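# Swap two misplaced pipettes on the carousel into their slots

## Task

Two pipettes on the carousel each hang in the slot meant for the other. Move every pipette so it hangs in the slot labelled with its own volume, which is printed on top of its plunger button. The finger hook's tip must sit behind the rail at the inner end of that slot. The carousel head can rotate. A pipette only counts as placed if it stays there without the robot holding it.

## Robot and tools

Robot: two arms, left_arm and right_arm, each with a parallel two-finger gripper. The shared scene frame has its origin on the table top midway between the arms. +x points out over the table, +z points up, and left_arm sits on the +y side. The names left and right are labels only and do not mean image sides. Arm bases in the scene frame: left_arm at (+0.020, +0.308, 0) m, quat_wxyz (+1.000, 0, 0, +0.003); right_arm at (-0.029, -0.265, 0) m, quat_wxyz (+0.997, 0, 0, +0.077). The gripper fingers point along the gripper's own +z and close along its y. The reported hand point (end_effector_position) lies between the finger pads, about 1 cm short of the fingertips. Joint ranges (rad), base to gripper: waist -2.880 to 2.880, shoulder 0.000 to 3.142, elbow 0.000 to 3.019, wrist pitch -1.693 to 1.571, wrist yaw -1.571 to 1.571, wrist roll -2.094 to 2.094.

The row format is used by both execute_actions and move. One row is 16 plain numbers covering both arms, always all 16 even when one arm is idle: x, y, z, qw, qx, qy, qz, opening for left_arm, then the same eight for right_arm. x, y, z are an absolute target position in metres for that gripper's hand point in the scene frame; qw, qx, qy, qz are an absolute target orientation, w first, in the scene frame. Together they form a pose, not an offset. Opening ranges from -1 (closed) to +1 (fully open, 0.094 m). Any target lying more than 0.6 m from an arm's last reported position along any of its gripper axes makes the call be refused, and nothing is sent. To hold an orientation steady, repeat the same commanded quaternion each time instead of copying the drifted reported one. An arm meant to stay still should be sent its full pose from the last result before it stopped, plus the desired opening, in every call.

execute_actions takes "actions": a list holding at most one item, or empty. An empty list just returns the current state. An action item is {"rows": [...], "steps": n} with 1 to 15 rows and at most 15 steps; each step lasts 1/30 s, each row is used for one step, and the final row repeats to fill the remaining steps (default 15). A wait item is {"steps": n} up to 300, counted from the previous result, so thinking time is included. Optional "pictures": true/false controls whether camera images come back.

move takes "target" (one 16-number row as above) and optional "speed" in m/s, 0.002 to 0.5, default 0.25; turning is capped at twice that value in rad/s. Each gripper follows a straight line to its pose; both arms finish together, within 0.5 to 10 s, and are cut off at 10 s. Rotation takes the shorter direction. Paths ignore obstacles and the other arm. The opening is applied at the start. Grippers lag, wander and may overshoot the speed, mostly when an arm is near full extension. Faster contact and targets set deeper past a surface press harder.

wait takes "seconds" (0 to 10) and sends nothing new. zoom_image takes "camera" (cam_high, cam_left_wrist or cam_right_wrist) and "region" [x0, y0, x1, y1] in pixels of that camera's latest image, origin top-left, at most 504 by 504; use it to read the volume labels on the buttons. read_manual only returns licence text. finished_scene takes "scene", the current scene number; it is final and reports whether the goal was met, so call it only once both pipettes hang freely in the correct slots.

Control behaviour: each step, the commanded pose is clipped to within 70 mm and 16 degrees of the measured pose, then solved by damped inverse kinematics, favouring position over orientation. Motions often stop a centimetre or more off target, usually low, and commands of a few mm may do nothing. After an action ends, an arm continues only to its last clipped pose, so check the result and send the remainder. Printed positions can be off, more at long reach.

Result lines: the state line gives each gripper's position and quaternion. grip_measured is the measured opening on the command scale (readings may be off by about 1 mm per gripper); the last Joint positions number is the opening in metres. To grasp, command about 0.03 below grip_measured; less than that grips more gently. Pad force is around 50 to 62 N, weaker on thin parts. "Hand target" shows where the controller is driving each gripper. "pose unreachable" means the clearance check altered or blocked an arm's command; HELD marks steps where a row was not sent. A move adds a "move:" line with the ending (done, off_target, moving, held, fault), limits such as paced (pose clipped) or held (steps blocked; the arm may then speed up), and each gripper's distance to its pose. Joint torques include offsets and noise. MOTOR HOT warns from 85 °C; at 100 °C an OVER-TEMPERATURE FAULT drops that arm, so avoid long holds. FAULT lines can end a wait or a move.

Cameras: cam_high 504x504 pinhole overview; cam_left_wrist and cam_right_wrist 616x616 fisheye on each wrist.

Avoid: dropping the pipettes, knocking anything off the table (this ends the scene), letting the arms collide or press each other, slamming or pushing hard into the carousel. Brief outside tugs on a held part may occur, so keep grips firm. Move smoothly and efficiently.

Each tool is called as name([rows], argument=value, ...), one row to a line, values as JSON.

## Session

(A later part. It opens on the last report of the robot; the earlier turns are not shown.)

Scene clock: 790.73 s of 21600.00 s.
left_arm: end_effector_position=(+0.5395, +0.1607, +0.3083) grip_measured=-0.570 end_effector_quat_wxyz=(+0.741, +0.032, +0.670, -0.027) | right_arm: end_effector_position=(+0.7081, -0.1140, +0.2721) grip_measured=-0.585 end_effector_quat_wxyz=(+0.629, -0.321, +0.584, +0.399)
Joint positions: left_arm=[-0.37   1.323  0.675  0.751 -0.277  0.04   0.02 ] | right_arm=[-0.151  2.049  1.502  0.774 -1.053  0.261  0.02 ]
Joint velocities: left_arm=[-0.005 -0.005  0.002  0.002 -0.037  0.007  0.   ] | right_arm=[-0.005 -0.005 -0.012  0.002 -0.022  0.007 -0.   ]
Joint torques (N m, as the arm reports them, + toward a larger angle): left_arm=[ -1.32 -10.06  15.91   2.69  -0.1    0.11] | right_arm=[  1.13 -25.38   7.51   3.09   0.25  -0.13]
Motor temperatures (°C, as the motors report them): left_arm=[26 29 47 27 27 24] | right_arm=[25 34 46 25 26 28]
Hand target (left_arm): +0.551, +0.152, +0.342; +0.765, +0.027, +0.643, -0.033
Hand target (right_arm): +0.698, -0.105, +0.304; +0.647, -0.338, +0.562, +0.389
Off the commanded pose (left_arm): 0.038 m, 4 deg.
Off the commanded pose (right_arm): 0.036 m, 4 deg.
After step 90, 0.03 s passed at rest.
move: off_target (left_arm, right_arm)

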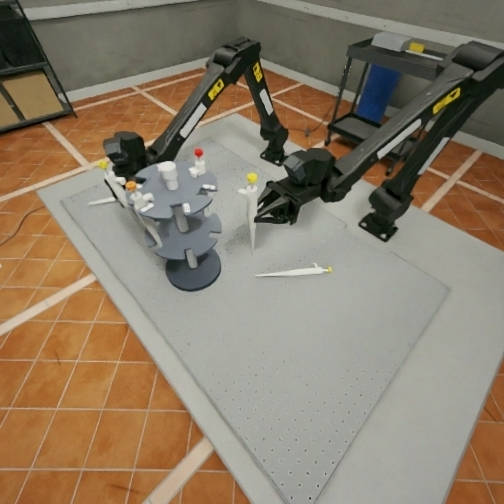

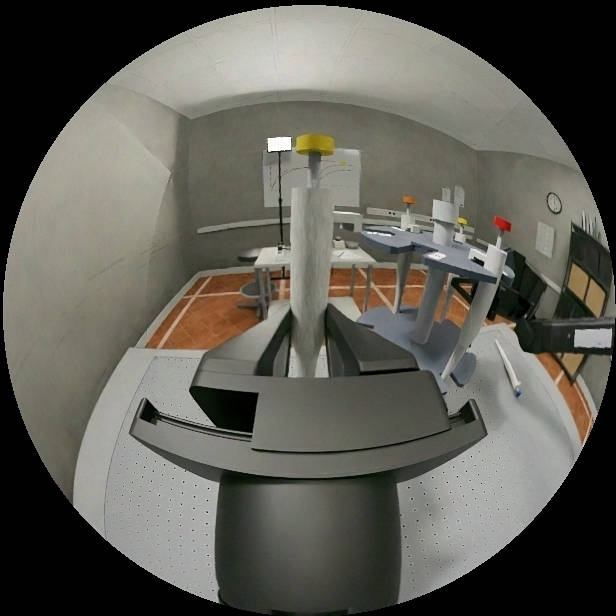

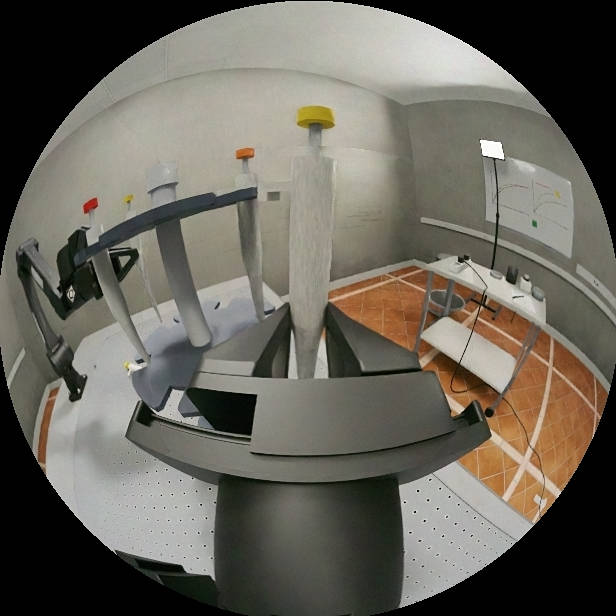

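move(target=[0.555,0.152,0.342,0.7653,0.0280,0.6422,-0.0334,-0.6,0.696,-0.106,0.335,0.6614,-0.3276,0.5453,0.3974,-0.612], speed=0.02)

Scene clock: 796.53 s of 21600.00 s.
left_arm: end_effector_position=(+0.5395, +0.1607, +0.3083) grip_measured=-0.570 end_effector_quat_wxyz=(+0.741, +0.032, +0.670, -0.027) | right_arm: end_effector_position=(+0.7048, -0.1154, +0.2965) grip_measured=-0.585 end_effector_quat_wxyz=(+0.644, -0.314, +0.571, +0.402)
Joint positions: left_arm=[-0.37   1.323  0.675  0.751 -0.277  0.04   0.02 ] | right_arm=[-0.151  2.028  1.502  0.829 -1.038  0.318  0.02 ]
Joint velocities: left_arm=[-0.015  0.015  0.007 -0.002 -0.051 -0.007 -0.   ] | right_arm=[-0.005  0.005 -0.002 -0.002  0.022  0.022  0.001]
Joint torques (N m, as the arm reports them, + toward a larger angle): left_arm=[-1.31 -9.06 16.04  2.69 -0.04  0.08] | right_arm=[  1.87 -25.04   8.22   3.49   0.31   0.13]
Motor temperatures (°C, as the motors report them): left_arm=[26 29 48 27 27 24] | right_arm=[25 35 46 25 26 28]
Hand target (left_arm): +0.552, +0.153, +0.342; +0.765, +0.027, +0.643, -0.034
Hand target (right_arm): +0.695, -0.106, +0.334; +0.661, -0.328, +0.546, +0.397
Off the commanded pose (left_arm): 0.038 m, 4 deg.
Off the commanded pose (right_arm): 0.041 m, 4 deg.
move: off_target (left_arm, right_arm)

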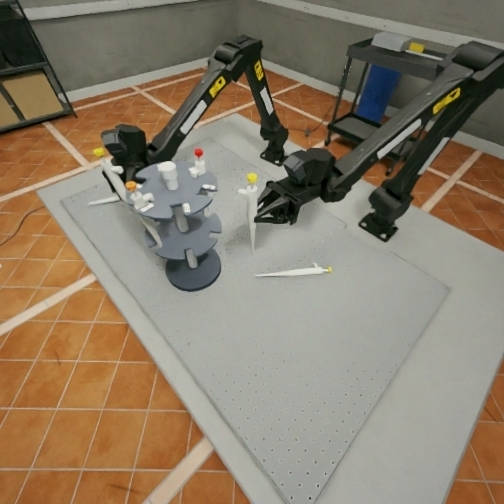

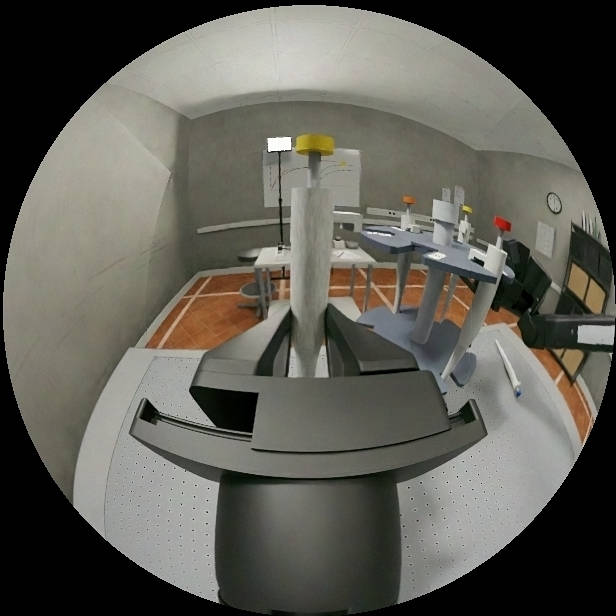

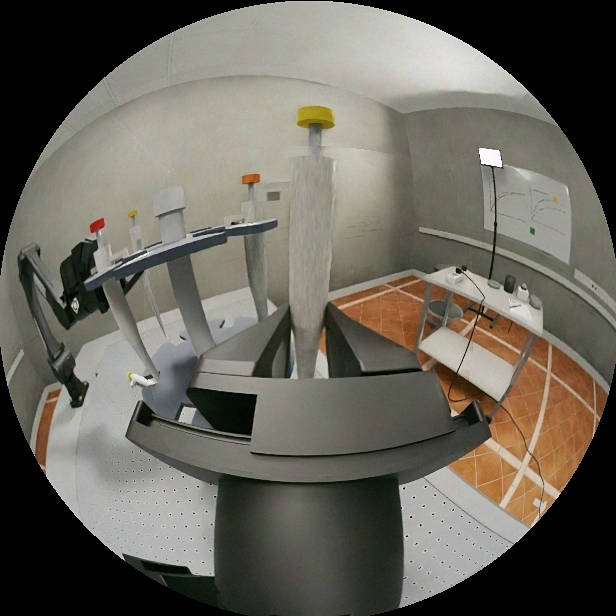

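move(target=[0.555,0.152,0.342,0.7653,0.0280,0.6422,-0.0334,-0.6,0.680,-0.085,0.336,0.6614,-0.3276,0.5453,0.3974,-0.612], speed=0.02)

zoom_image(camera="cam_high", region=[80, 130, 230, 240])

zoom_image(camera="cam_right_wrist", region=[120, 150, 350, 320])

Scene clock: 803.63 s of 21600.00 s.
left_arm: end_effector_position=(+0.5395, +0.1607, +0.3083) grip_measured=-0.570 end_effector_quat_wxyz=(+0.741, +0.032, +0.670, -0.027) | right_arm: end_effector_position=(+0.6916, -0.0945, +0.3041) grip_measured=-0.585 end_effector_quat_wxyz=(+0.643, -0.311, +0.570, +0.406)
Joint positions: left_arm=[-0.37   1.323  0.675  0.751 -0.277  0.04   0.02 ] | right_arm=[-0.118  1.991  1.461  0.829 -1.006  0.319  0.02 ]
Joint velocities: left_arm=[-0.015 -0.005 -0.002 -0.002 -0.022 -0.066  0.001] | right_arm=[-0.005  0.005  0.002 -0.007 -0.022  0.037  0.001]
Joint torques (N m, as the arm reports them, + toward a larger angle): left_arm=[-1.61 -9.24 16.08  2.71 -0.03  0.1 ] | right_arm=[  1.84 -24.9    7.45   3.32   0.29  -0.1 ]
Motor temperatures (°C, as the motors report them): left_arm=[26 29 48 27 27 24] | right_arm=[25 36 46 25 26 28]
Hand target (left_arm): +0.552, +0.153, +0.342; +0.765, +0.027, +0.643, -0.034
Hand target (right_arm): +0.680, -0.085, +0.335; +0.661, -0.327, +0.545, +0.398
Off the commanded pose (left_arm): 0.038 m, 4 deg.
Off the commanded pose (right_arm): 0.035 m, 4 deg.
After step 90, 1.00 s passed at rest.
move: off_target (left_arm, right_arm)

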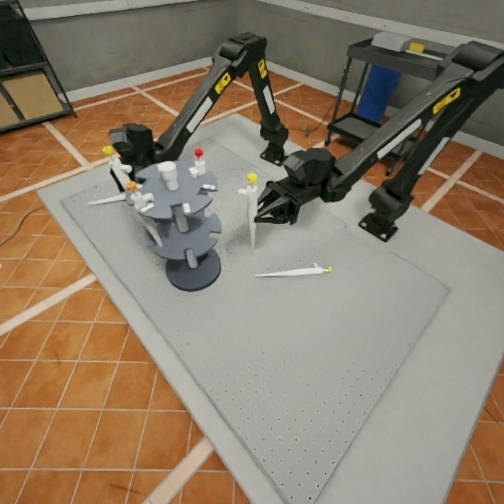

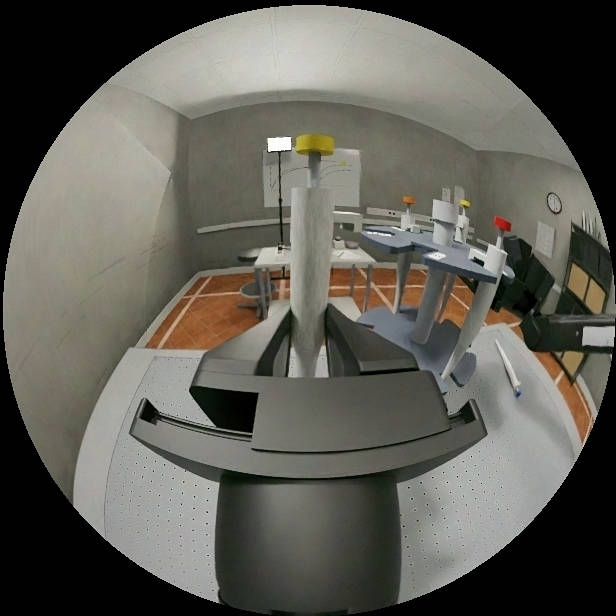

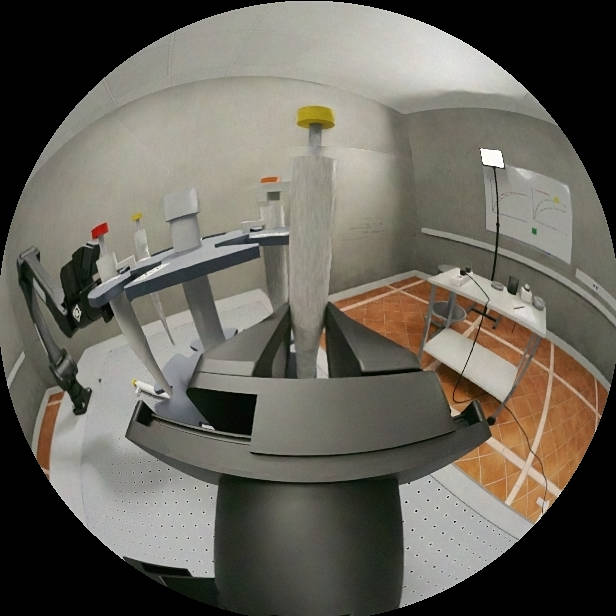

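Region (80, 130, 230, 240) of cam_high's 504x504 image, scaled by 3.360, with more detail than that image has; it fills the top 370 rows of this view, and the rest is white.

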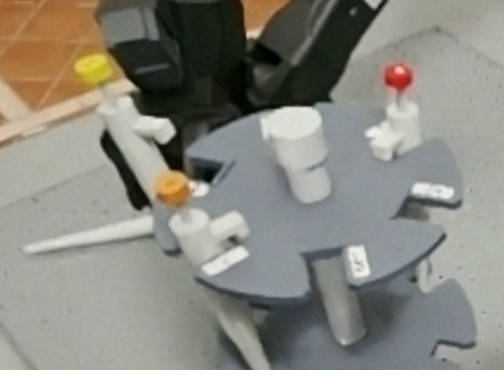

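Region (120, 150, 350, 320) of cam_right_wrist's 616x616 image, scaled by 2.191, with more detail than that image has; it fills the top 373 rows of this view, and the rest is white.

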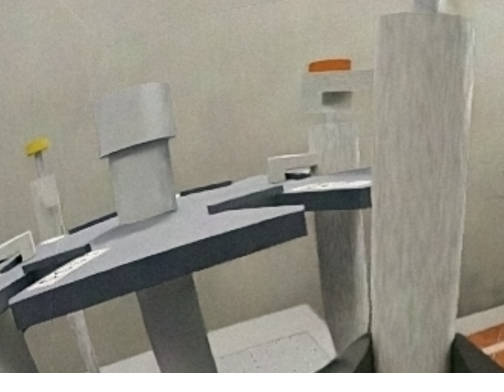

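move(target=[0.555,0.152,0.342,0.7653,0.0280,0.6422,-0.0334,-0.6,0.667,-0.067,0.333,0.6614,-0.3276,0.5453,0.3974,-0.612], speed=0.02)

zoom_image(camera="cam_high", region=[80, 130, 230, 240])

zoom_image(camera="cam_right_wrist", region=[120, 150, 350, 320])

Scene clock: 810.47 s of 21600.00 s.
left_arm: end_effector_position=(+0.5395, +0.1607, +0.3083) grip_measured=-0.570 end_effector_quat_wxyz=(+0.741, +0.032, +0.670, -0.027) | right_arm: end_effector_position=(+0.6788, -0.0757, +0.3010) grip_measured=-0.585 end_effector_quat_wxyz=(+0.642, -0.310, +0.571, +0.407)
Joint positions: left_arm=[-0.37   1.323  0.675  0.751 -0.277  0.04   0.02 ] | right_arm=[-0.087  1.966  1.414  0.832 -0.978  0.302  0.02 ]
Joint velocities: left_arm=[-0.005 -0.005 -0.012 -0.007 -0.037  0.007 -0.   ] | right_arm=[ 0.015  0.005  0.007 -0.002 -0.007  0.037 -0.001]
Joint torques (N m, as the arm reports them, + toward a larger angle): left_arm=[-1.12 -8.86 16.03  2.8   0.    0.12] | right_arm=[  2.18 -23.98   7.39   3.45   0.27  -0.15]
Motor temperatures (°C, as the motors report them): left_arm=[26 29 49 27 27 24] | right_arm=[25 36 46 25 26 28]
Hand target (left_arm): +0.552, +0.153, +0.342; +0.765, +0.027, +0.643, -0.034
Hand target (right_arm): +0.667, -0.067, +0.332; +0.661, -0.327, +0.545, +0.397
Off the commanded pose (left_arm): 0.038 m, 4 deg.
Off the commanded pose (right_arm): 0.035 m, 4 deg.
After step 90, 1.20 s passed at rest.
move: off_target (left_arm, right_arm)

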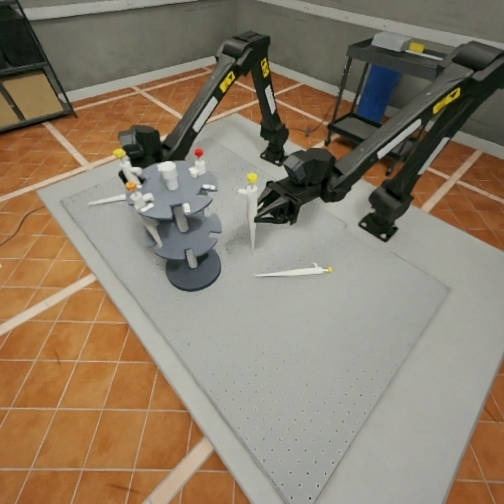

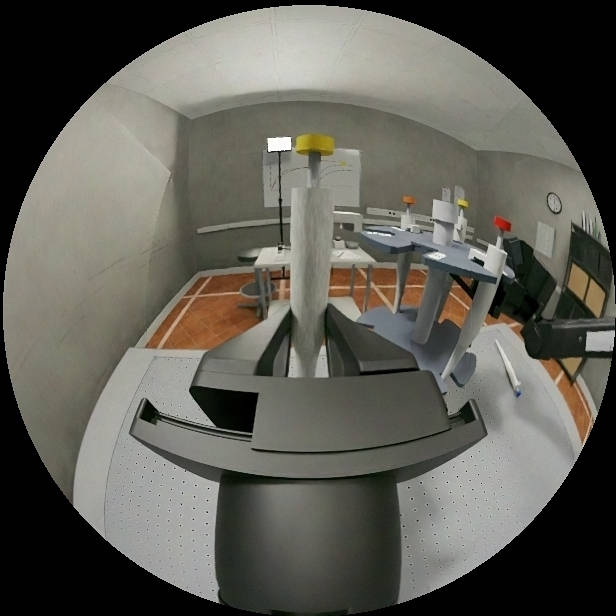

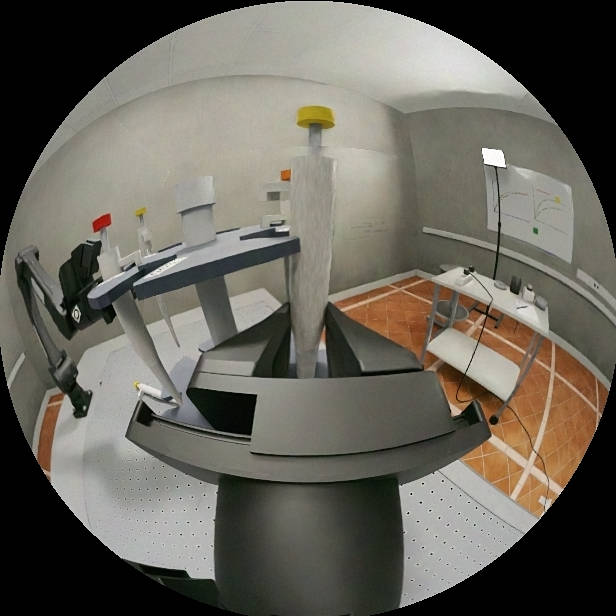

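Region (80, 130, 230, 240) of cam_high's 504x504 image, scaled by 3.360, with more detail than that image has; it fills the top 370 rows of this view, and the rest is white.

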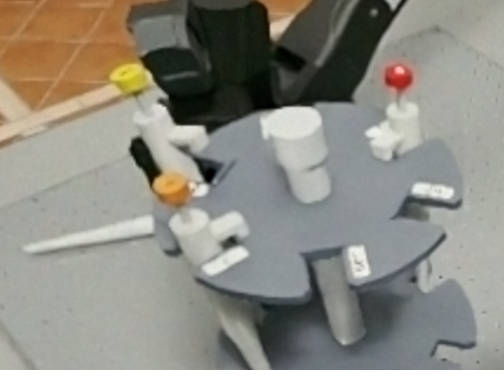

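Region (120, 150, 350, 320) of cam_right_wrist's 616x616 image, scaled by 2.191, with more detail than that image has; it fills the top 373 rows of this view, and the rest is white.

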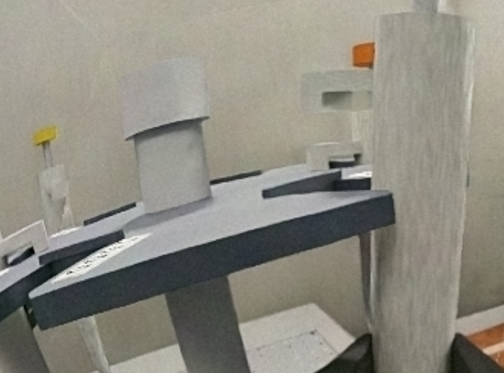

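Entering the slot correctly. Continue.

move(target=[0.555,0.152,0.342,0.7653,0.0280,0.6422,-0.0334,-0.6,0.657,-0.051,0.333,0.6614,-0.3276,0.5453,0.3974,-0.612], speed=0.02)

zoom_image(camera="cam_high", region=[80, 130, 230, 240])

zoom_image(camera="cam_right_wrist", region=[120, 150, 350, 320])

Scene clock: 816.30 s of 21600.00 s.
left_arm: end_effector_position=(+0.5395, +0.1607, +0.3083) grip_measured=-0.570 end_effector_quat_wxyz=(+0.741, +0.032, +0.670, -0.027) | right_arm: end_effector_position=(+0.6746, -0.0728, +0.2961) grip_measured=-0.585 end_effector_quat_wxyz=(+0.648, -0.306, +0.575, +0.396)
Joint positions: left_arm=[-0.37   1.323  0.675  0.751 -0.277  0.04   0.02 ] | right_arm=[-0.079  1.953  1.383  0.832 -0.946  0.274  0.02 ]
Joint velocities: left_arm=[-0.005 -0.015 -0.012 -0.022 -0.066 -0.022 -0.001] | right_arm=[-0.015  0.005  0.012  0.017 -0.022 -0.007  0.   ]
Joint torques (N m, as the arm reports them, + toward a larger angle): left_arm=[-1.   -9.2  15.9   2.76 -0.03  0.14] | right_arm=[  2.97 -24.65   7.38   3.47   0.     0.03]
Motor temperatures (°C, as the motors report them): left_arm=[26 29 49 27 27 24] | right_arm=[25 36 46 25 26 28]
Hand target (left_arm): +0.552, +0.153, +0.342; +0.765, +0.027, +0.643, -0.034
Hand target (right_arm): +0.657, -0.052, +0.332; +0.662, -0.327, +0.545, +0.397
Off the commanded pose (left_arm): 0.038 m, 4 deg.
Off the commanded pose (right_arm): 0.046 m, 4 deg.
After step 90, 0.30 s passed at rest.
move: off_target (left_arm, right_arm)

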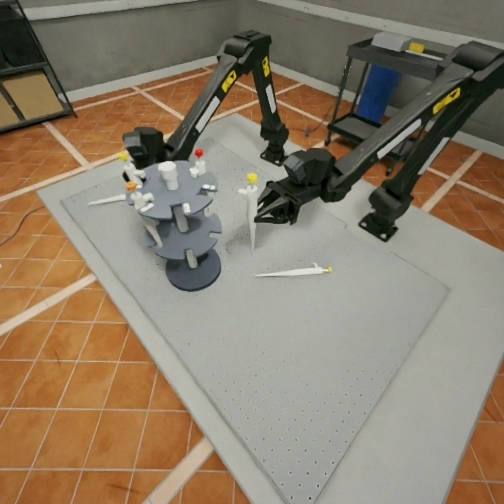

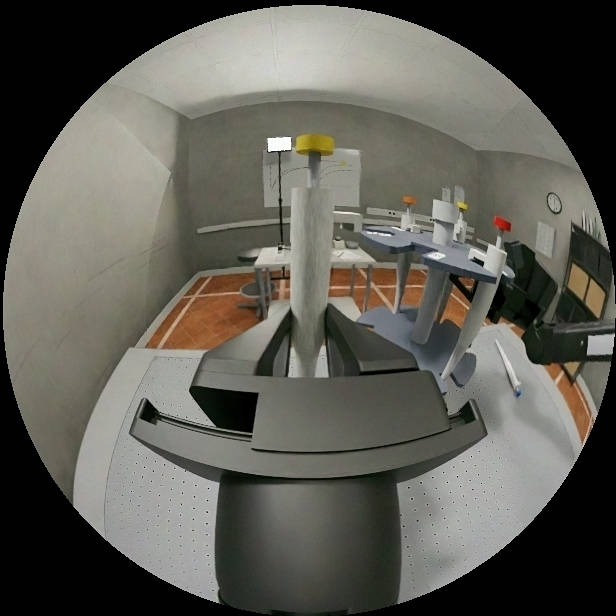

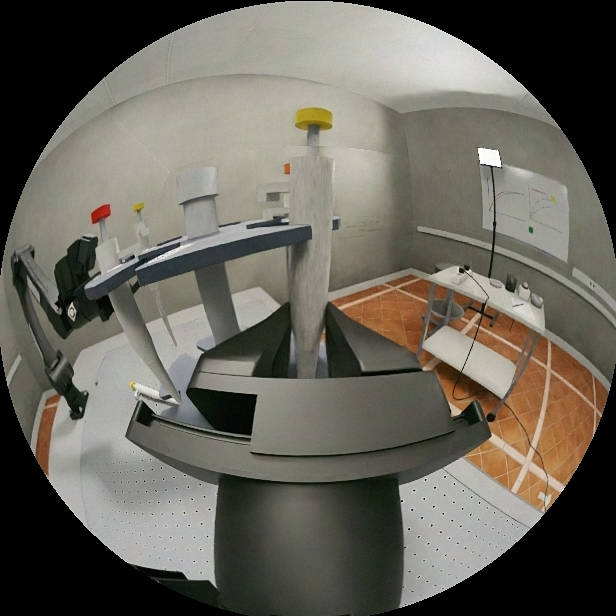

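Region (80, 130, 230, 240) of cam_high's 504x504 image, scaled by 3.360, with more detail than that image has; it fills the top 370 rows of this view, and the rest is white.

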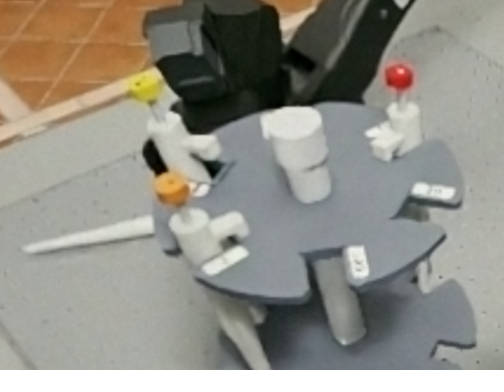

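Region (120, 150, 350, 320) of cam_right_wrist's 616x616 image, scaled by 2.191, with more detail than that image has; it fills the top 373 rows of this view, and the rest is white.

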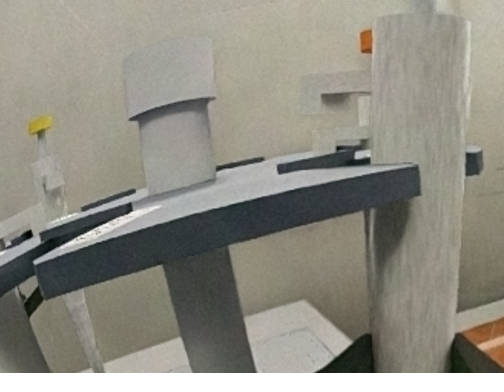

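move(target=[0.555,0.152,0.342,0.7653,0.0280,0.6422,-0.0334,-0.6,0.664,-0.064,0.321,0.6614,-0.3276,0.5453,0.3974,-0.612], speed=0.015)

zoom_image(camera="cam_right_wrist", region=[120, 150, 350, 320])

Scene clock: 829.37 s of 21600.00 s.
left_arm: end_effector_position=(+0.5395, +0.1607, +0.3083) grip_measured=-0.570 end_effector_quat_wxyz=(+0.741, +0.032, +0.670, -0.027) | right_arm: end_effector_position=(+0.6718, -0.0717, +0.2991) grip_measured=-0.585 end_effector_quat_wxyz=(+0.651, -0.315, +0.566, +0.396)
Joint positions: left_arm=[-0.37   1.323  0.675  0.751 -0.277  0.04   0.02 ] | right_arm=[-0.079  1.953  1.383  0.854 -0.959  0.273  0.02 ]
Joint velocities: left_arm=[-0.024 -0.024 -0.002 -0.007 -0.066  0.007  0.   ] | right_arm=[-0.005 -0.015  0.007  0.012  0.037 -0.066 -0.   ]
Joint torques (N m, as the arm reports them, + toward a larger angle): left_arm=[-1.59 -9.36 16.11  2.7  -0.03  0.12] | right_arm=[  1.68 -21.68   8.     3.72  -0.26   0.12]
Motor temperatures (°C, as the motors report them): left_arm=[26 28 50 27 27 24] | right_arm=[25 37 45 26 26 28]
Hand target (left_arm): +0.552, +0.153, +0.342; +0.765, +0.027, +0.643, -0.034
Hand target (right_arm): +0.664, -0.064, +0.321; +0.661, -0.328, +0.545, +0.397
Off the commanded pose (left_arm): 0.038 m, 4 deg.
Off the commanded pose (right_arm): 0.024 m, 3 deg.
After step 90, 7.27 s passed at rest.
move: off_target (left_arm, right_arm)

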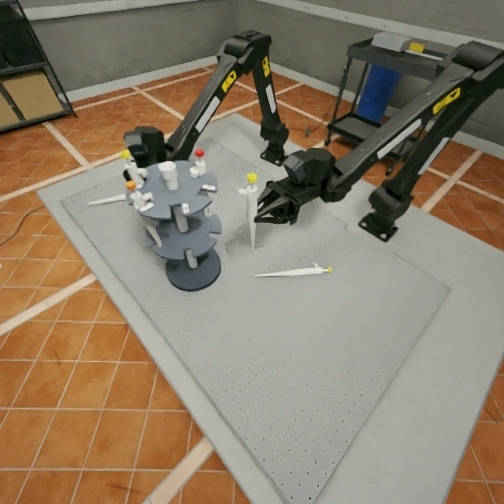

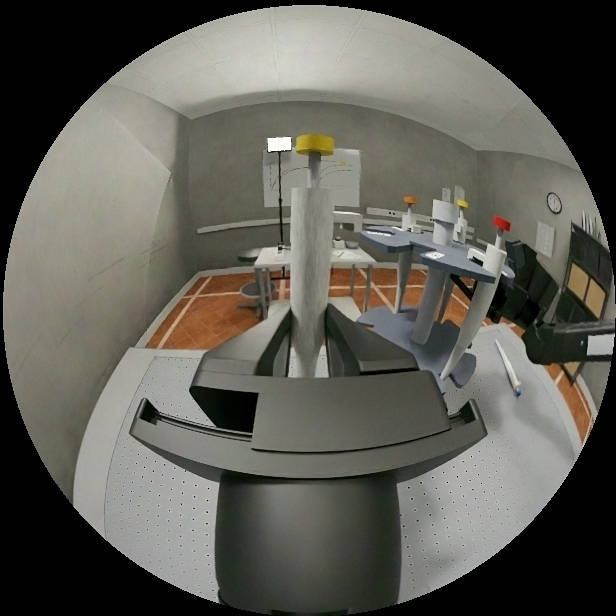

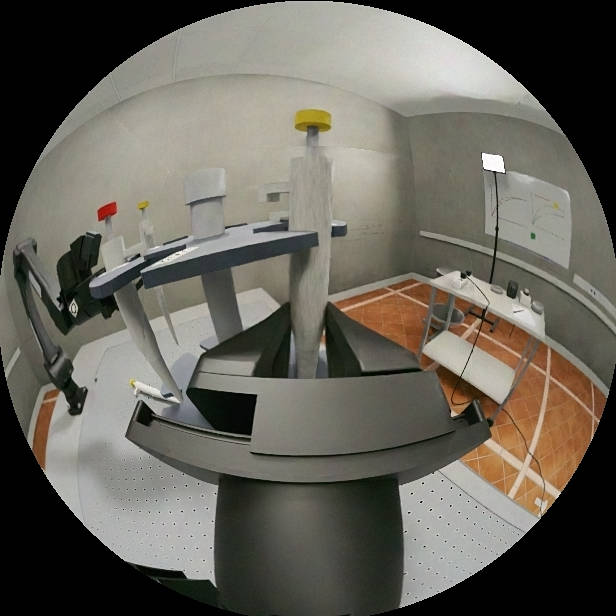

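Region (120, 150, 350, 320) of cam_right_wrist's 616x616 image, scaled by 2.191, with more detail than that image has; it fills the top 373 rows of this view, and the rest is white.

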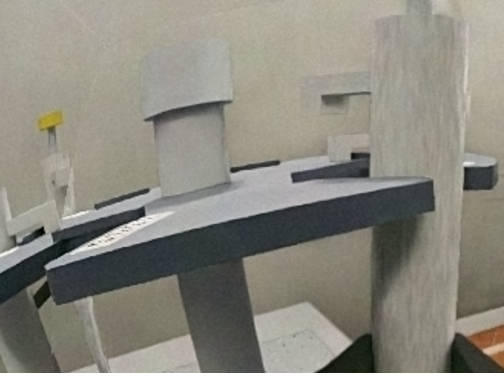

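zoom_image(camera="cam_left_wrist", region=[350, 180, 560, 400])

zoom_image(camera="cam_high", region=[80, 130, 240, 290])

Region (350, 180, 560, 400) of cam_left_wrist's 616x616 image, scaled by 2.291, with more detail than that image has; it fills the left 481 columns of this view, and the rest is white.

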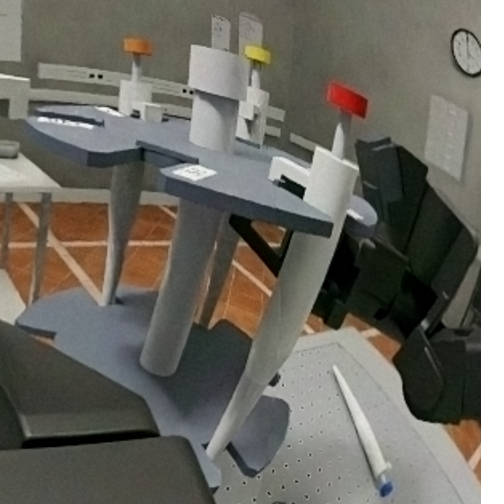

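Region (80, 130, 240, 290) of cam_high's 504x504 image, scaled by 3.150, with more detail than that image has.

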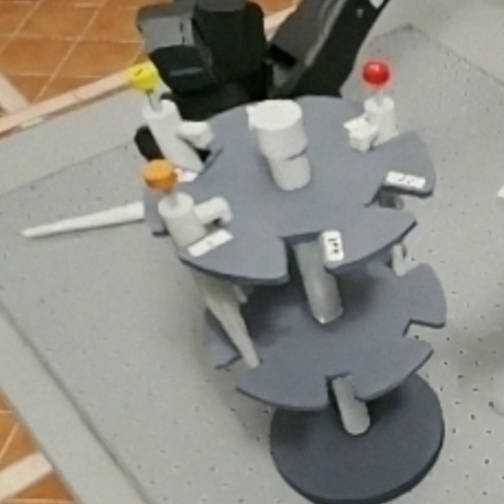

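move(target=[0.555,0.152,0.342,0.7653,0.0280,0.6422,-0.0334,-0.6,0.657,-0.054,0.322,0.6614,-0.3276,0.5453,0.3974,-0.612], speed=0.012)

zoom_image(camera="cam_right_wrist", region=[120, 150, 350, 320])

zoom_image(camera="cam_high", region=[80, 130, 230, 240])

Scene clock: 862.57 s of 21600.00 s.
left_arm: end_effector_position=(+0.5395, +0.1607, +0.3083) grip_measured=-0.570 end_effector_quat_wxyz=(+0.741, +0.032, +0.670, -0.027) | right_arm: end_effector_position=(+0.6717, -0.0725, +0.2968) grip_measured=-0.585 end_effector_quat_wxyz=(+0.652, -0.312, +0.568, +0.394)
Joint positions: left_arm=[-0.37   1.323  0.675  0.751 -0.277  0.04   0.02 ] | right_arm=[-0.079  1.953  1.377  0.857 -0.952  0.273  0.02 ]
Joint velocities: left_arm=[ 0.005 -0.024  0.007 -0.012  0.037 -0.037 -0.   ] | right_arm=[ 0.005 -0.005  0.002  0.007 -0.007 -0.081 -0.001]
Joint torques (N m, as the arm reports them, + toward a larger angle): left_arm=[-1.74 -9.28 16.01  2.76  0.    0.12] | right_arm=[  2.65 -23.19   7.24   3.39   0.08   0.08]
Motor temperatures (°C, as the motors report them): left_arm=[26 28 50 27 27 24] | right_arm=[25 37 45 26 26 28]
Hand target (left_arm): +0.552, +0.153, +0.342; +0.765, +0.027, +0.643, -0.034
Hand target (right_arm): +0.657, -0.054, +0.321; +0.661, -0.327, +0.545, +0.397
Off the commanded pose (left_arm): 0.038 m, 4 deg.
Off the commanded pose (right_arm): 0.034 m, 3 deg.
After step 90, 26.80 s passed at rest.
move: off_target (left_arm, right_arm)

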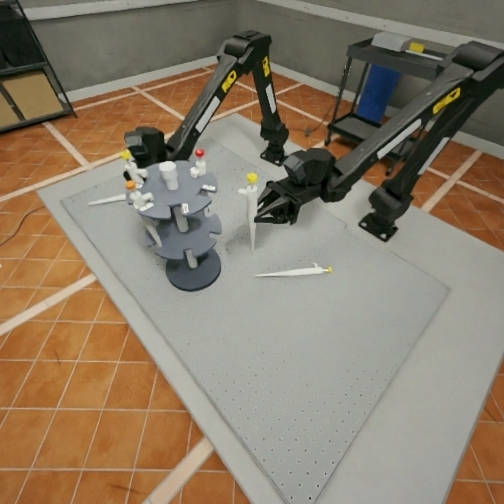

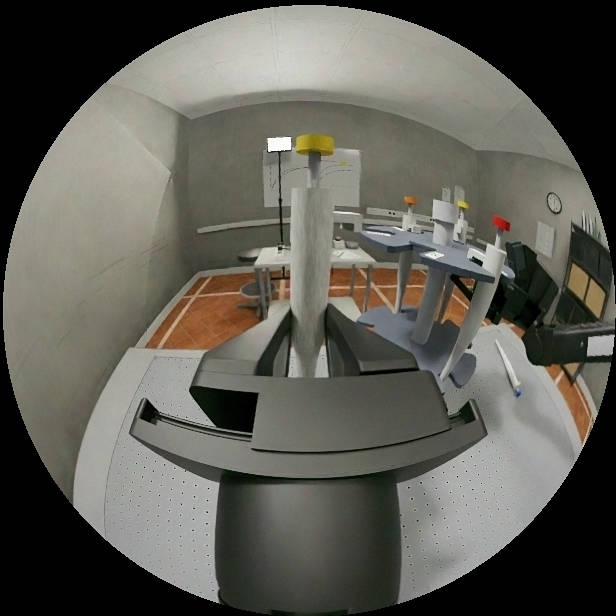

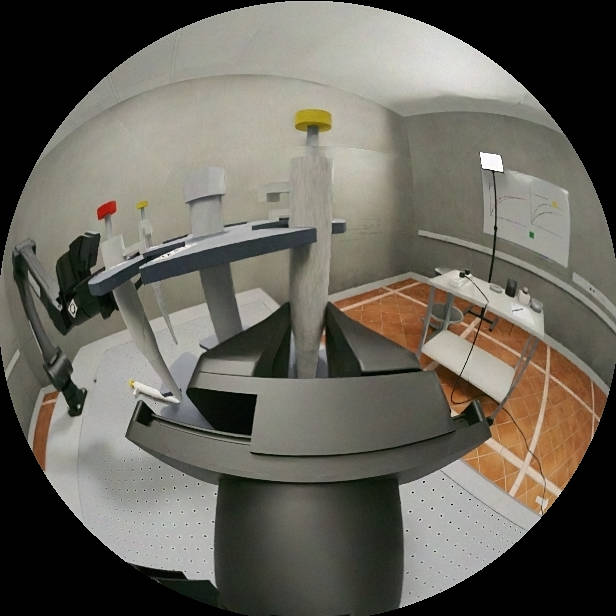

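Region (120, 150, 350, 320) of cam_right_wrist's 616x616 image, scaled by 2.191, with more detail than that image has; it fills the top 373 rows of this view, and the rest is white.

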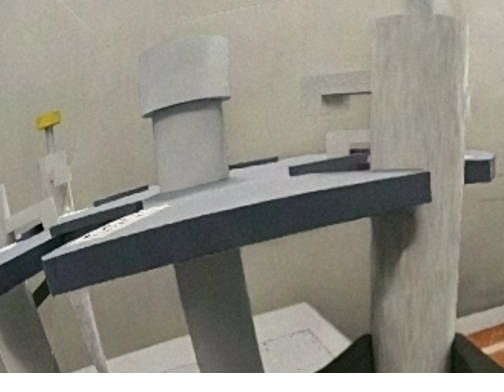

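Region (80, 130, 230, 240) of cam_high's 504x504 image, scaled by 3.360, with more detail than that image has; it fills the top 370 rows of this view, and the rest is white.

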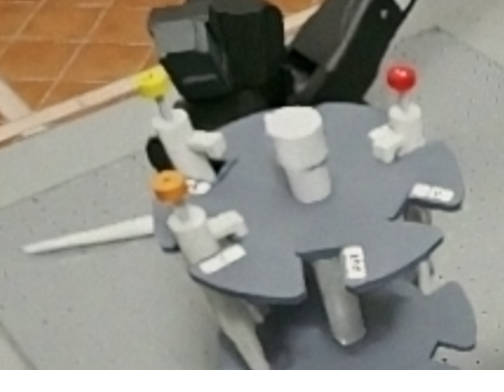

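move(target=[0.42,0.06,0.27,0.7544,0.1116,0.6330,-0.1330,-0.6,0.668,-0.067,0.300,0.6614,-0.3276,0.5453,0.3974,-0.612], speed=0.06)

Scene clock: 872.53 s of 21600.00 s.
left_arm: end_effector_position=(+0.4251, +0.0606, +0.2651) grip_measured=-0.570 end_effector_quat_wxyz=(+0.746, +0.111, +0.643, -0.132) | right_arm: end_effector_position=(+0.6677, -0.0714, +0.3026) grip_measured=-0.584 end_effector_quat_wxyz=(+0.660, -0.323, +0.553, +0.392)
Joint positions: left_arm=[-0.665  1.29   0.448  1.    -0.308  0.044  0.02 ] | right_arm=[-0.079  1.953  1.377  0.896 -0.966  0.273  0.02 ]
Joint velocities: left_arm=[-0.015  0.005 -0.012  0.002 -0.022  0.007 -0.002] | right_arm=[-0.005  0.005 -0.002 -0.012 -0.007  0.007  0.   ]
Joint torques (N m, as the arm reports them, + toward a larger angle): left_arm=[-1.74 -9.27  7.47  2.67 -0.12  0.11] | right_arm=[  1.19 -18.57   8.34   3.6   -0.18   0.15]
Motor temperatures (°C, as the motors report them): left_arm=[26 28 50 27 27 24] | right_arm=[25 37 45 26 26 28]
Hand target (left_arm): +0.419, +0.062, +0.270; +0.754, +0.111, +0.633, -0.134
Hand target (right_arm): +0.668, -0.067, +0.300; +0.661, -0.328, +0.546, +0.397
Off the commanded pose (left_arm): 0.007 m, 1 deg.
Off the commanded pose (right_arm): 0.005 m, 1 deg.
After step 90, 3.97 s passed at rest.
move: done

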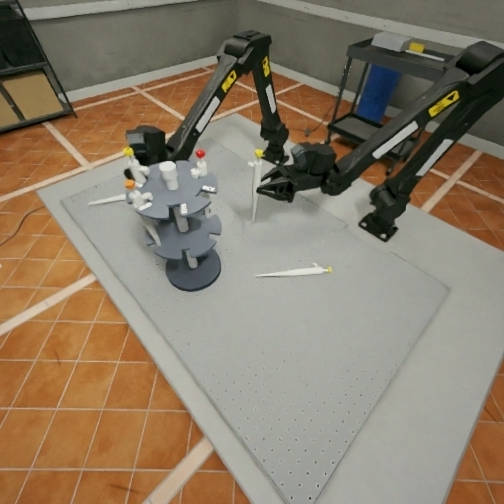

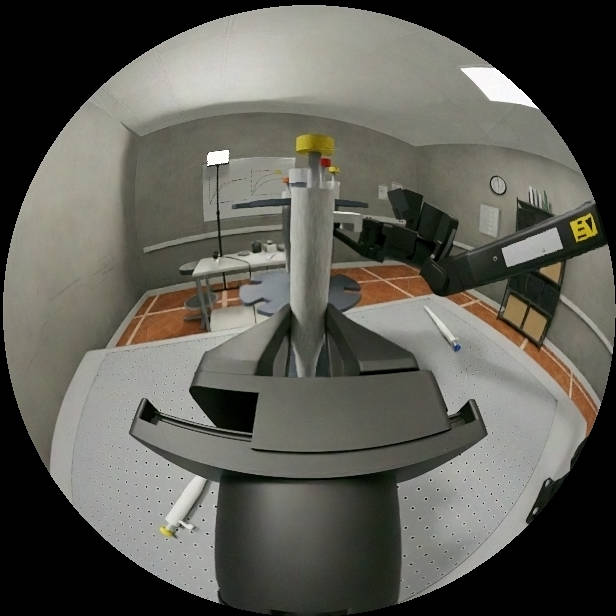

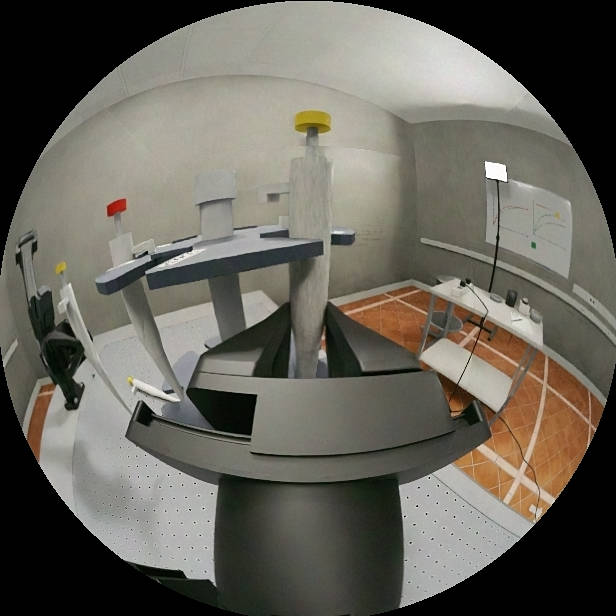

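move(target=[0.43,0.04,0.26,0.7594,-0.0839,0.6373,0.1000,-0.6,0.668,-0.067,0.300,0.6614,-0.3276,0.5453,0.3974,-0.612], speed=0.08)

zoom_image(camera="cam_left_wrist", region=[330, 130, 580, 340])

Scene clock: 880.20 s of 21600.00 s.
left_arm: end_effector_position=(+0.4224, +0.0537, +0.2461) grip_measured=-0.570 end_effector_quat_wxyz=(+0.749, -0.073, +0.649, +0.111) | right_arm: end_effector_position=(+0.6677, -0.0714, +0.3026) grip_measured=-0.584 end_effector_quat_wxyz=(+0.660, -0.323, +0.553, +0.392)
Joint positions: left_arm=[-0.903  1.577  0.617  1.31  -1.131  0.354  0.02 ] | right_arm=[-0.079  1.953  1.377  0.896 -0.966  0.273  0.02 ]
Joint velocities: left_arm=[-0.005 -0.005 -0.002  0.022  0.007  0.037  0.   ] | right_arm=[-0.005 -0.005 -0.002  0.022 -0.037 -0.066  0.002]
Joint torques (N m, as the arm reports them, + toward a larger angle): left_arm=[ -1.6  -11.04  11.69   2.     0.13   0.1 ] | right_arm=[  0.84 -18.25   8.22   3.6   -0.17   0.17]
Motor temperatures (°C, as the motors report them): left_arm=[26 28 48 27 27 24] | right_arm=[25 37 45 26 26 28]
Hand target (left_arm): +0.428, +0.041, +0.259; +0.757, -0.084, +0.640, +0.099
Hand target (right_arm): +0.668, -0.067, +0.300; +0.661, -0.328, +0.546, +0.397
Off the commanded pose (left_arm): 0.021 m, 3 deg.
Off the commanded pose (right_arm): 0.005 m, 1 deg.
After step 90, 0.57 s passed at rest.
move: off_target (left_arm)

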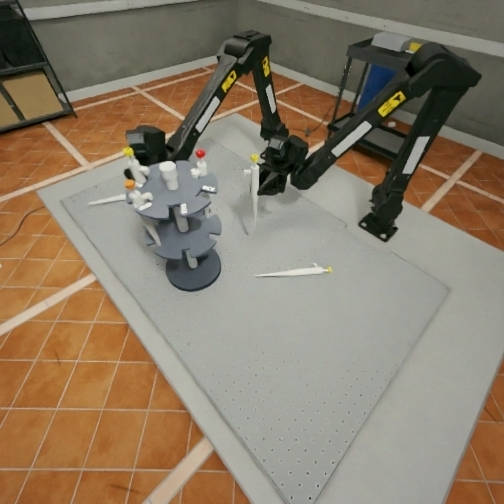

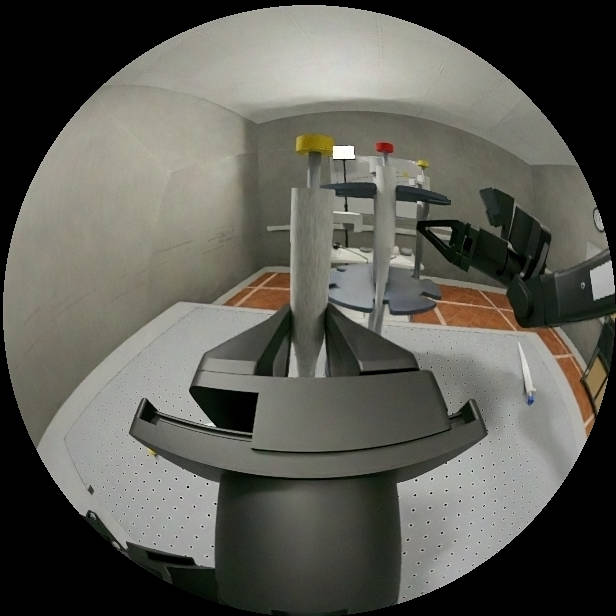

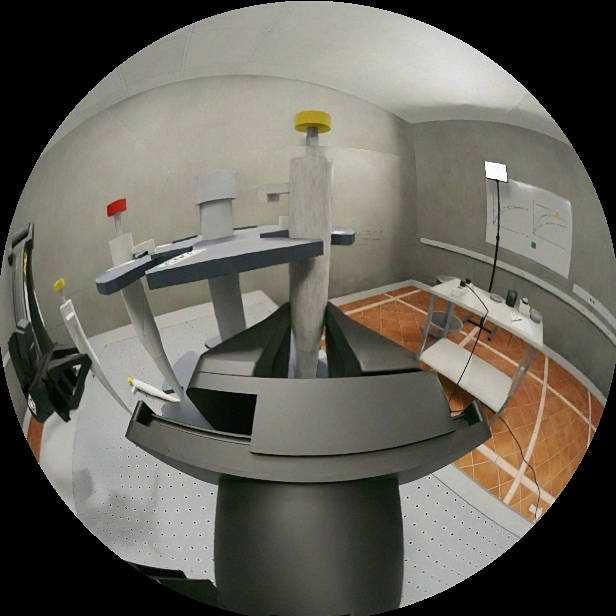

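Region (330, 130, 580, 340) of cam_left_wrist's 616x616 image, scaled by 2.016, with more detail than that image has; it fills the top 423 rows of this view, and the rest is white.

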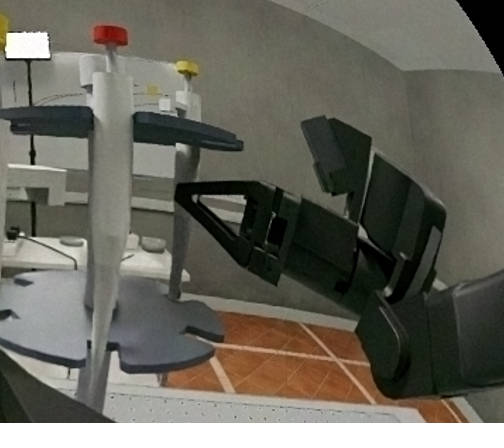

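zoom_image(camera="cam_left_wrist", region=[380, 220, 460, 320])

Region (380, 220, 460, 320) of cam_left_wrist's 616x616 image, scaled by 5.040, with more detail than that image has; it fills the left 403 columns of this view, and the rest is white.

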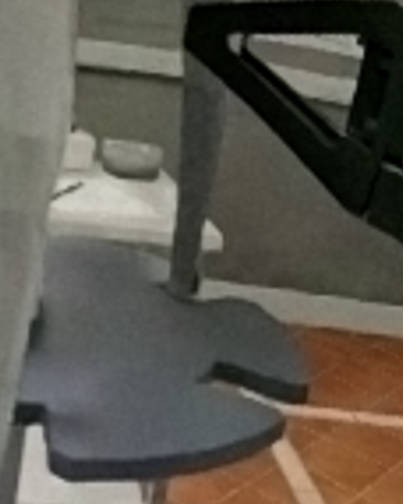

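zoom_image(camera="cam_high", region=[100, 135, 200, 215])

zoom_image(camera="cam_right_wrist", region=[180, 150, 370, 290])

Region (100, 135, 200, 215) of cam_high's 504x504 image, scaled by 5.040, with more detail than that image has; it fills the top 403 rows of this view, and the rest is white.

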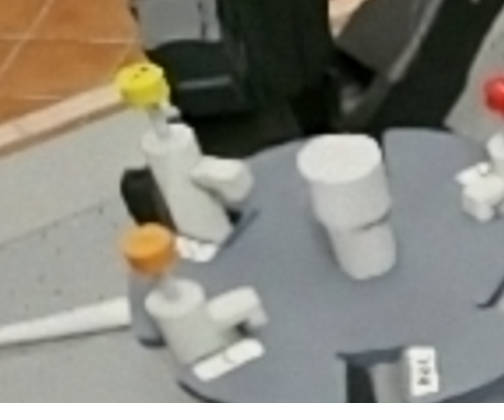

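Region (180, 150, 370, 290) of cam_right_wrist's 616x616 image, scaled by 2.653, with more detail than that image has; it fills the top 371 rows of this view, and the rest is white.

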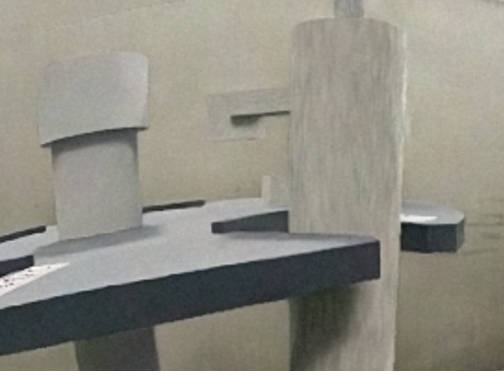

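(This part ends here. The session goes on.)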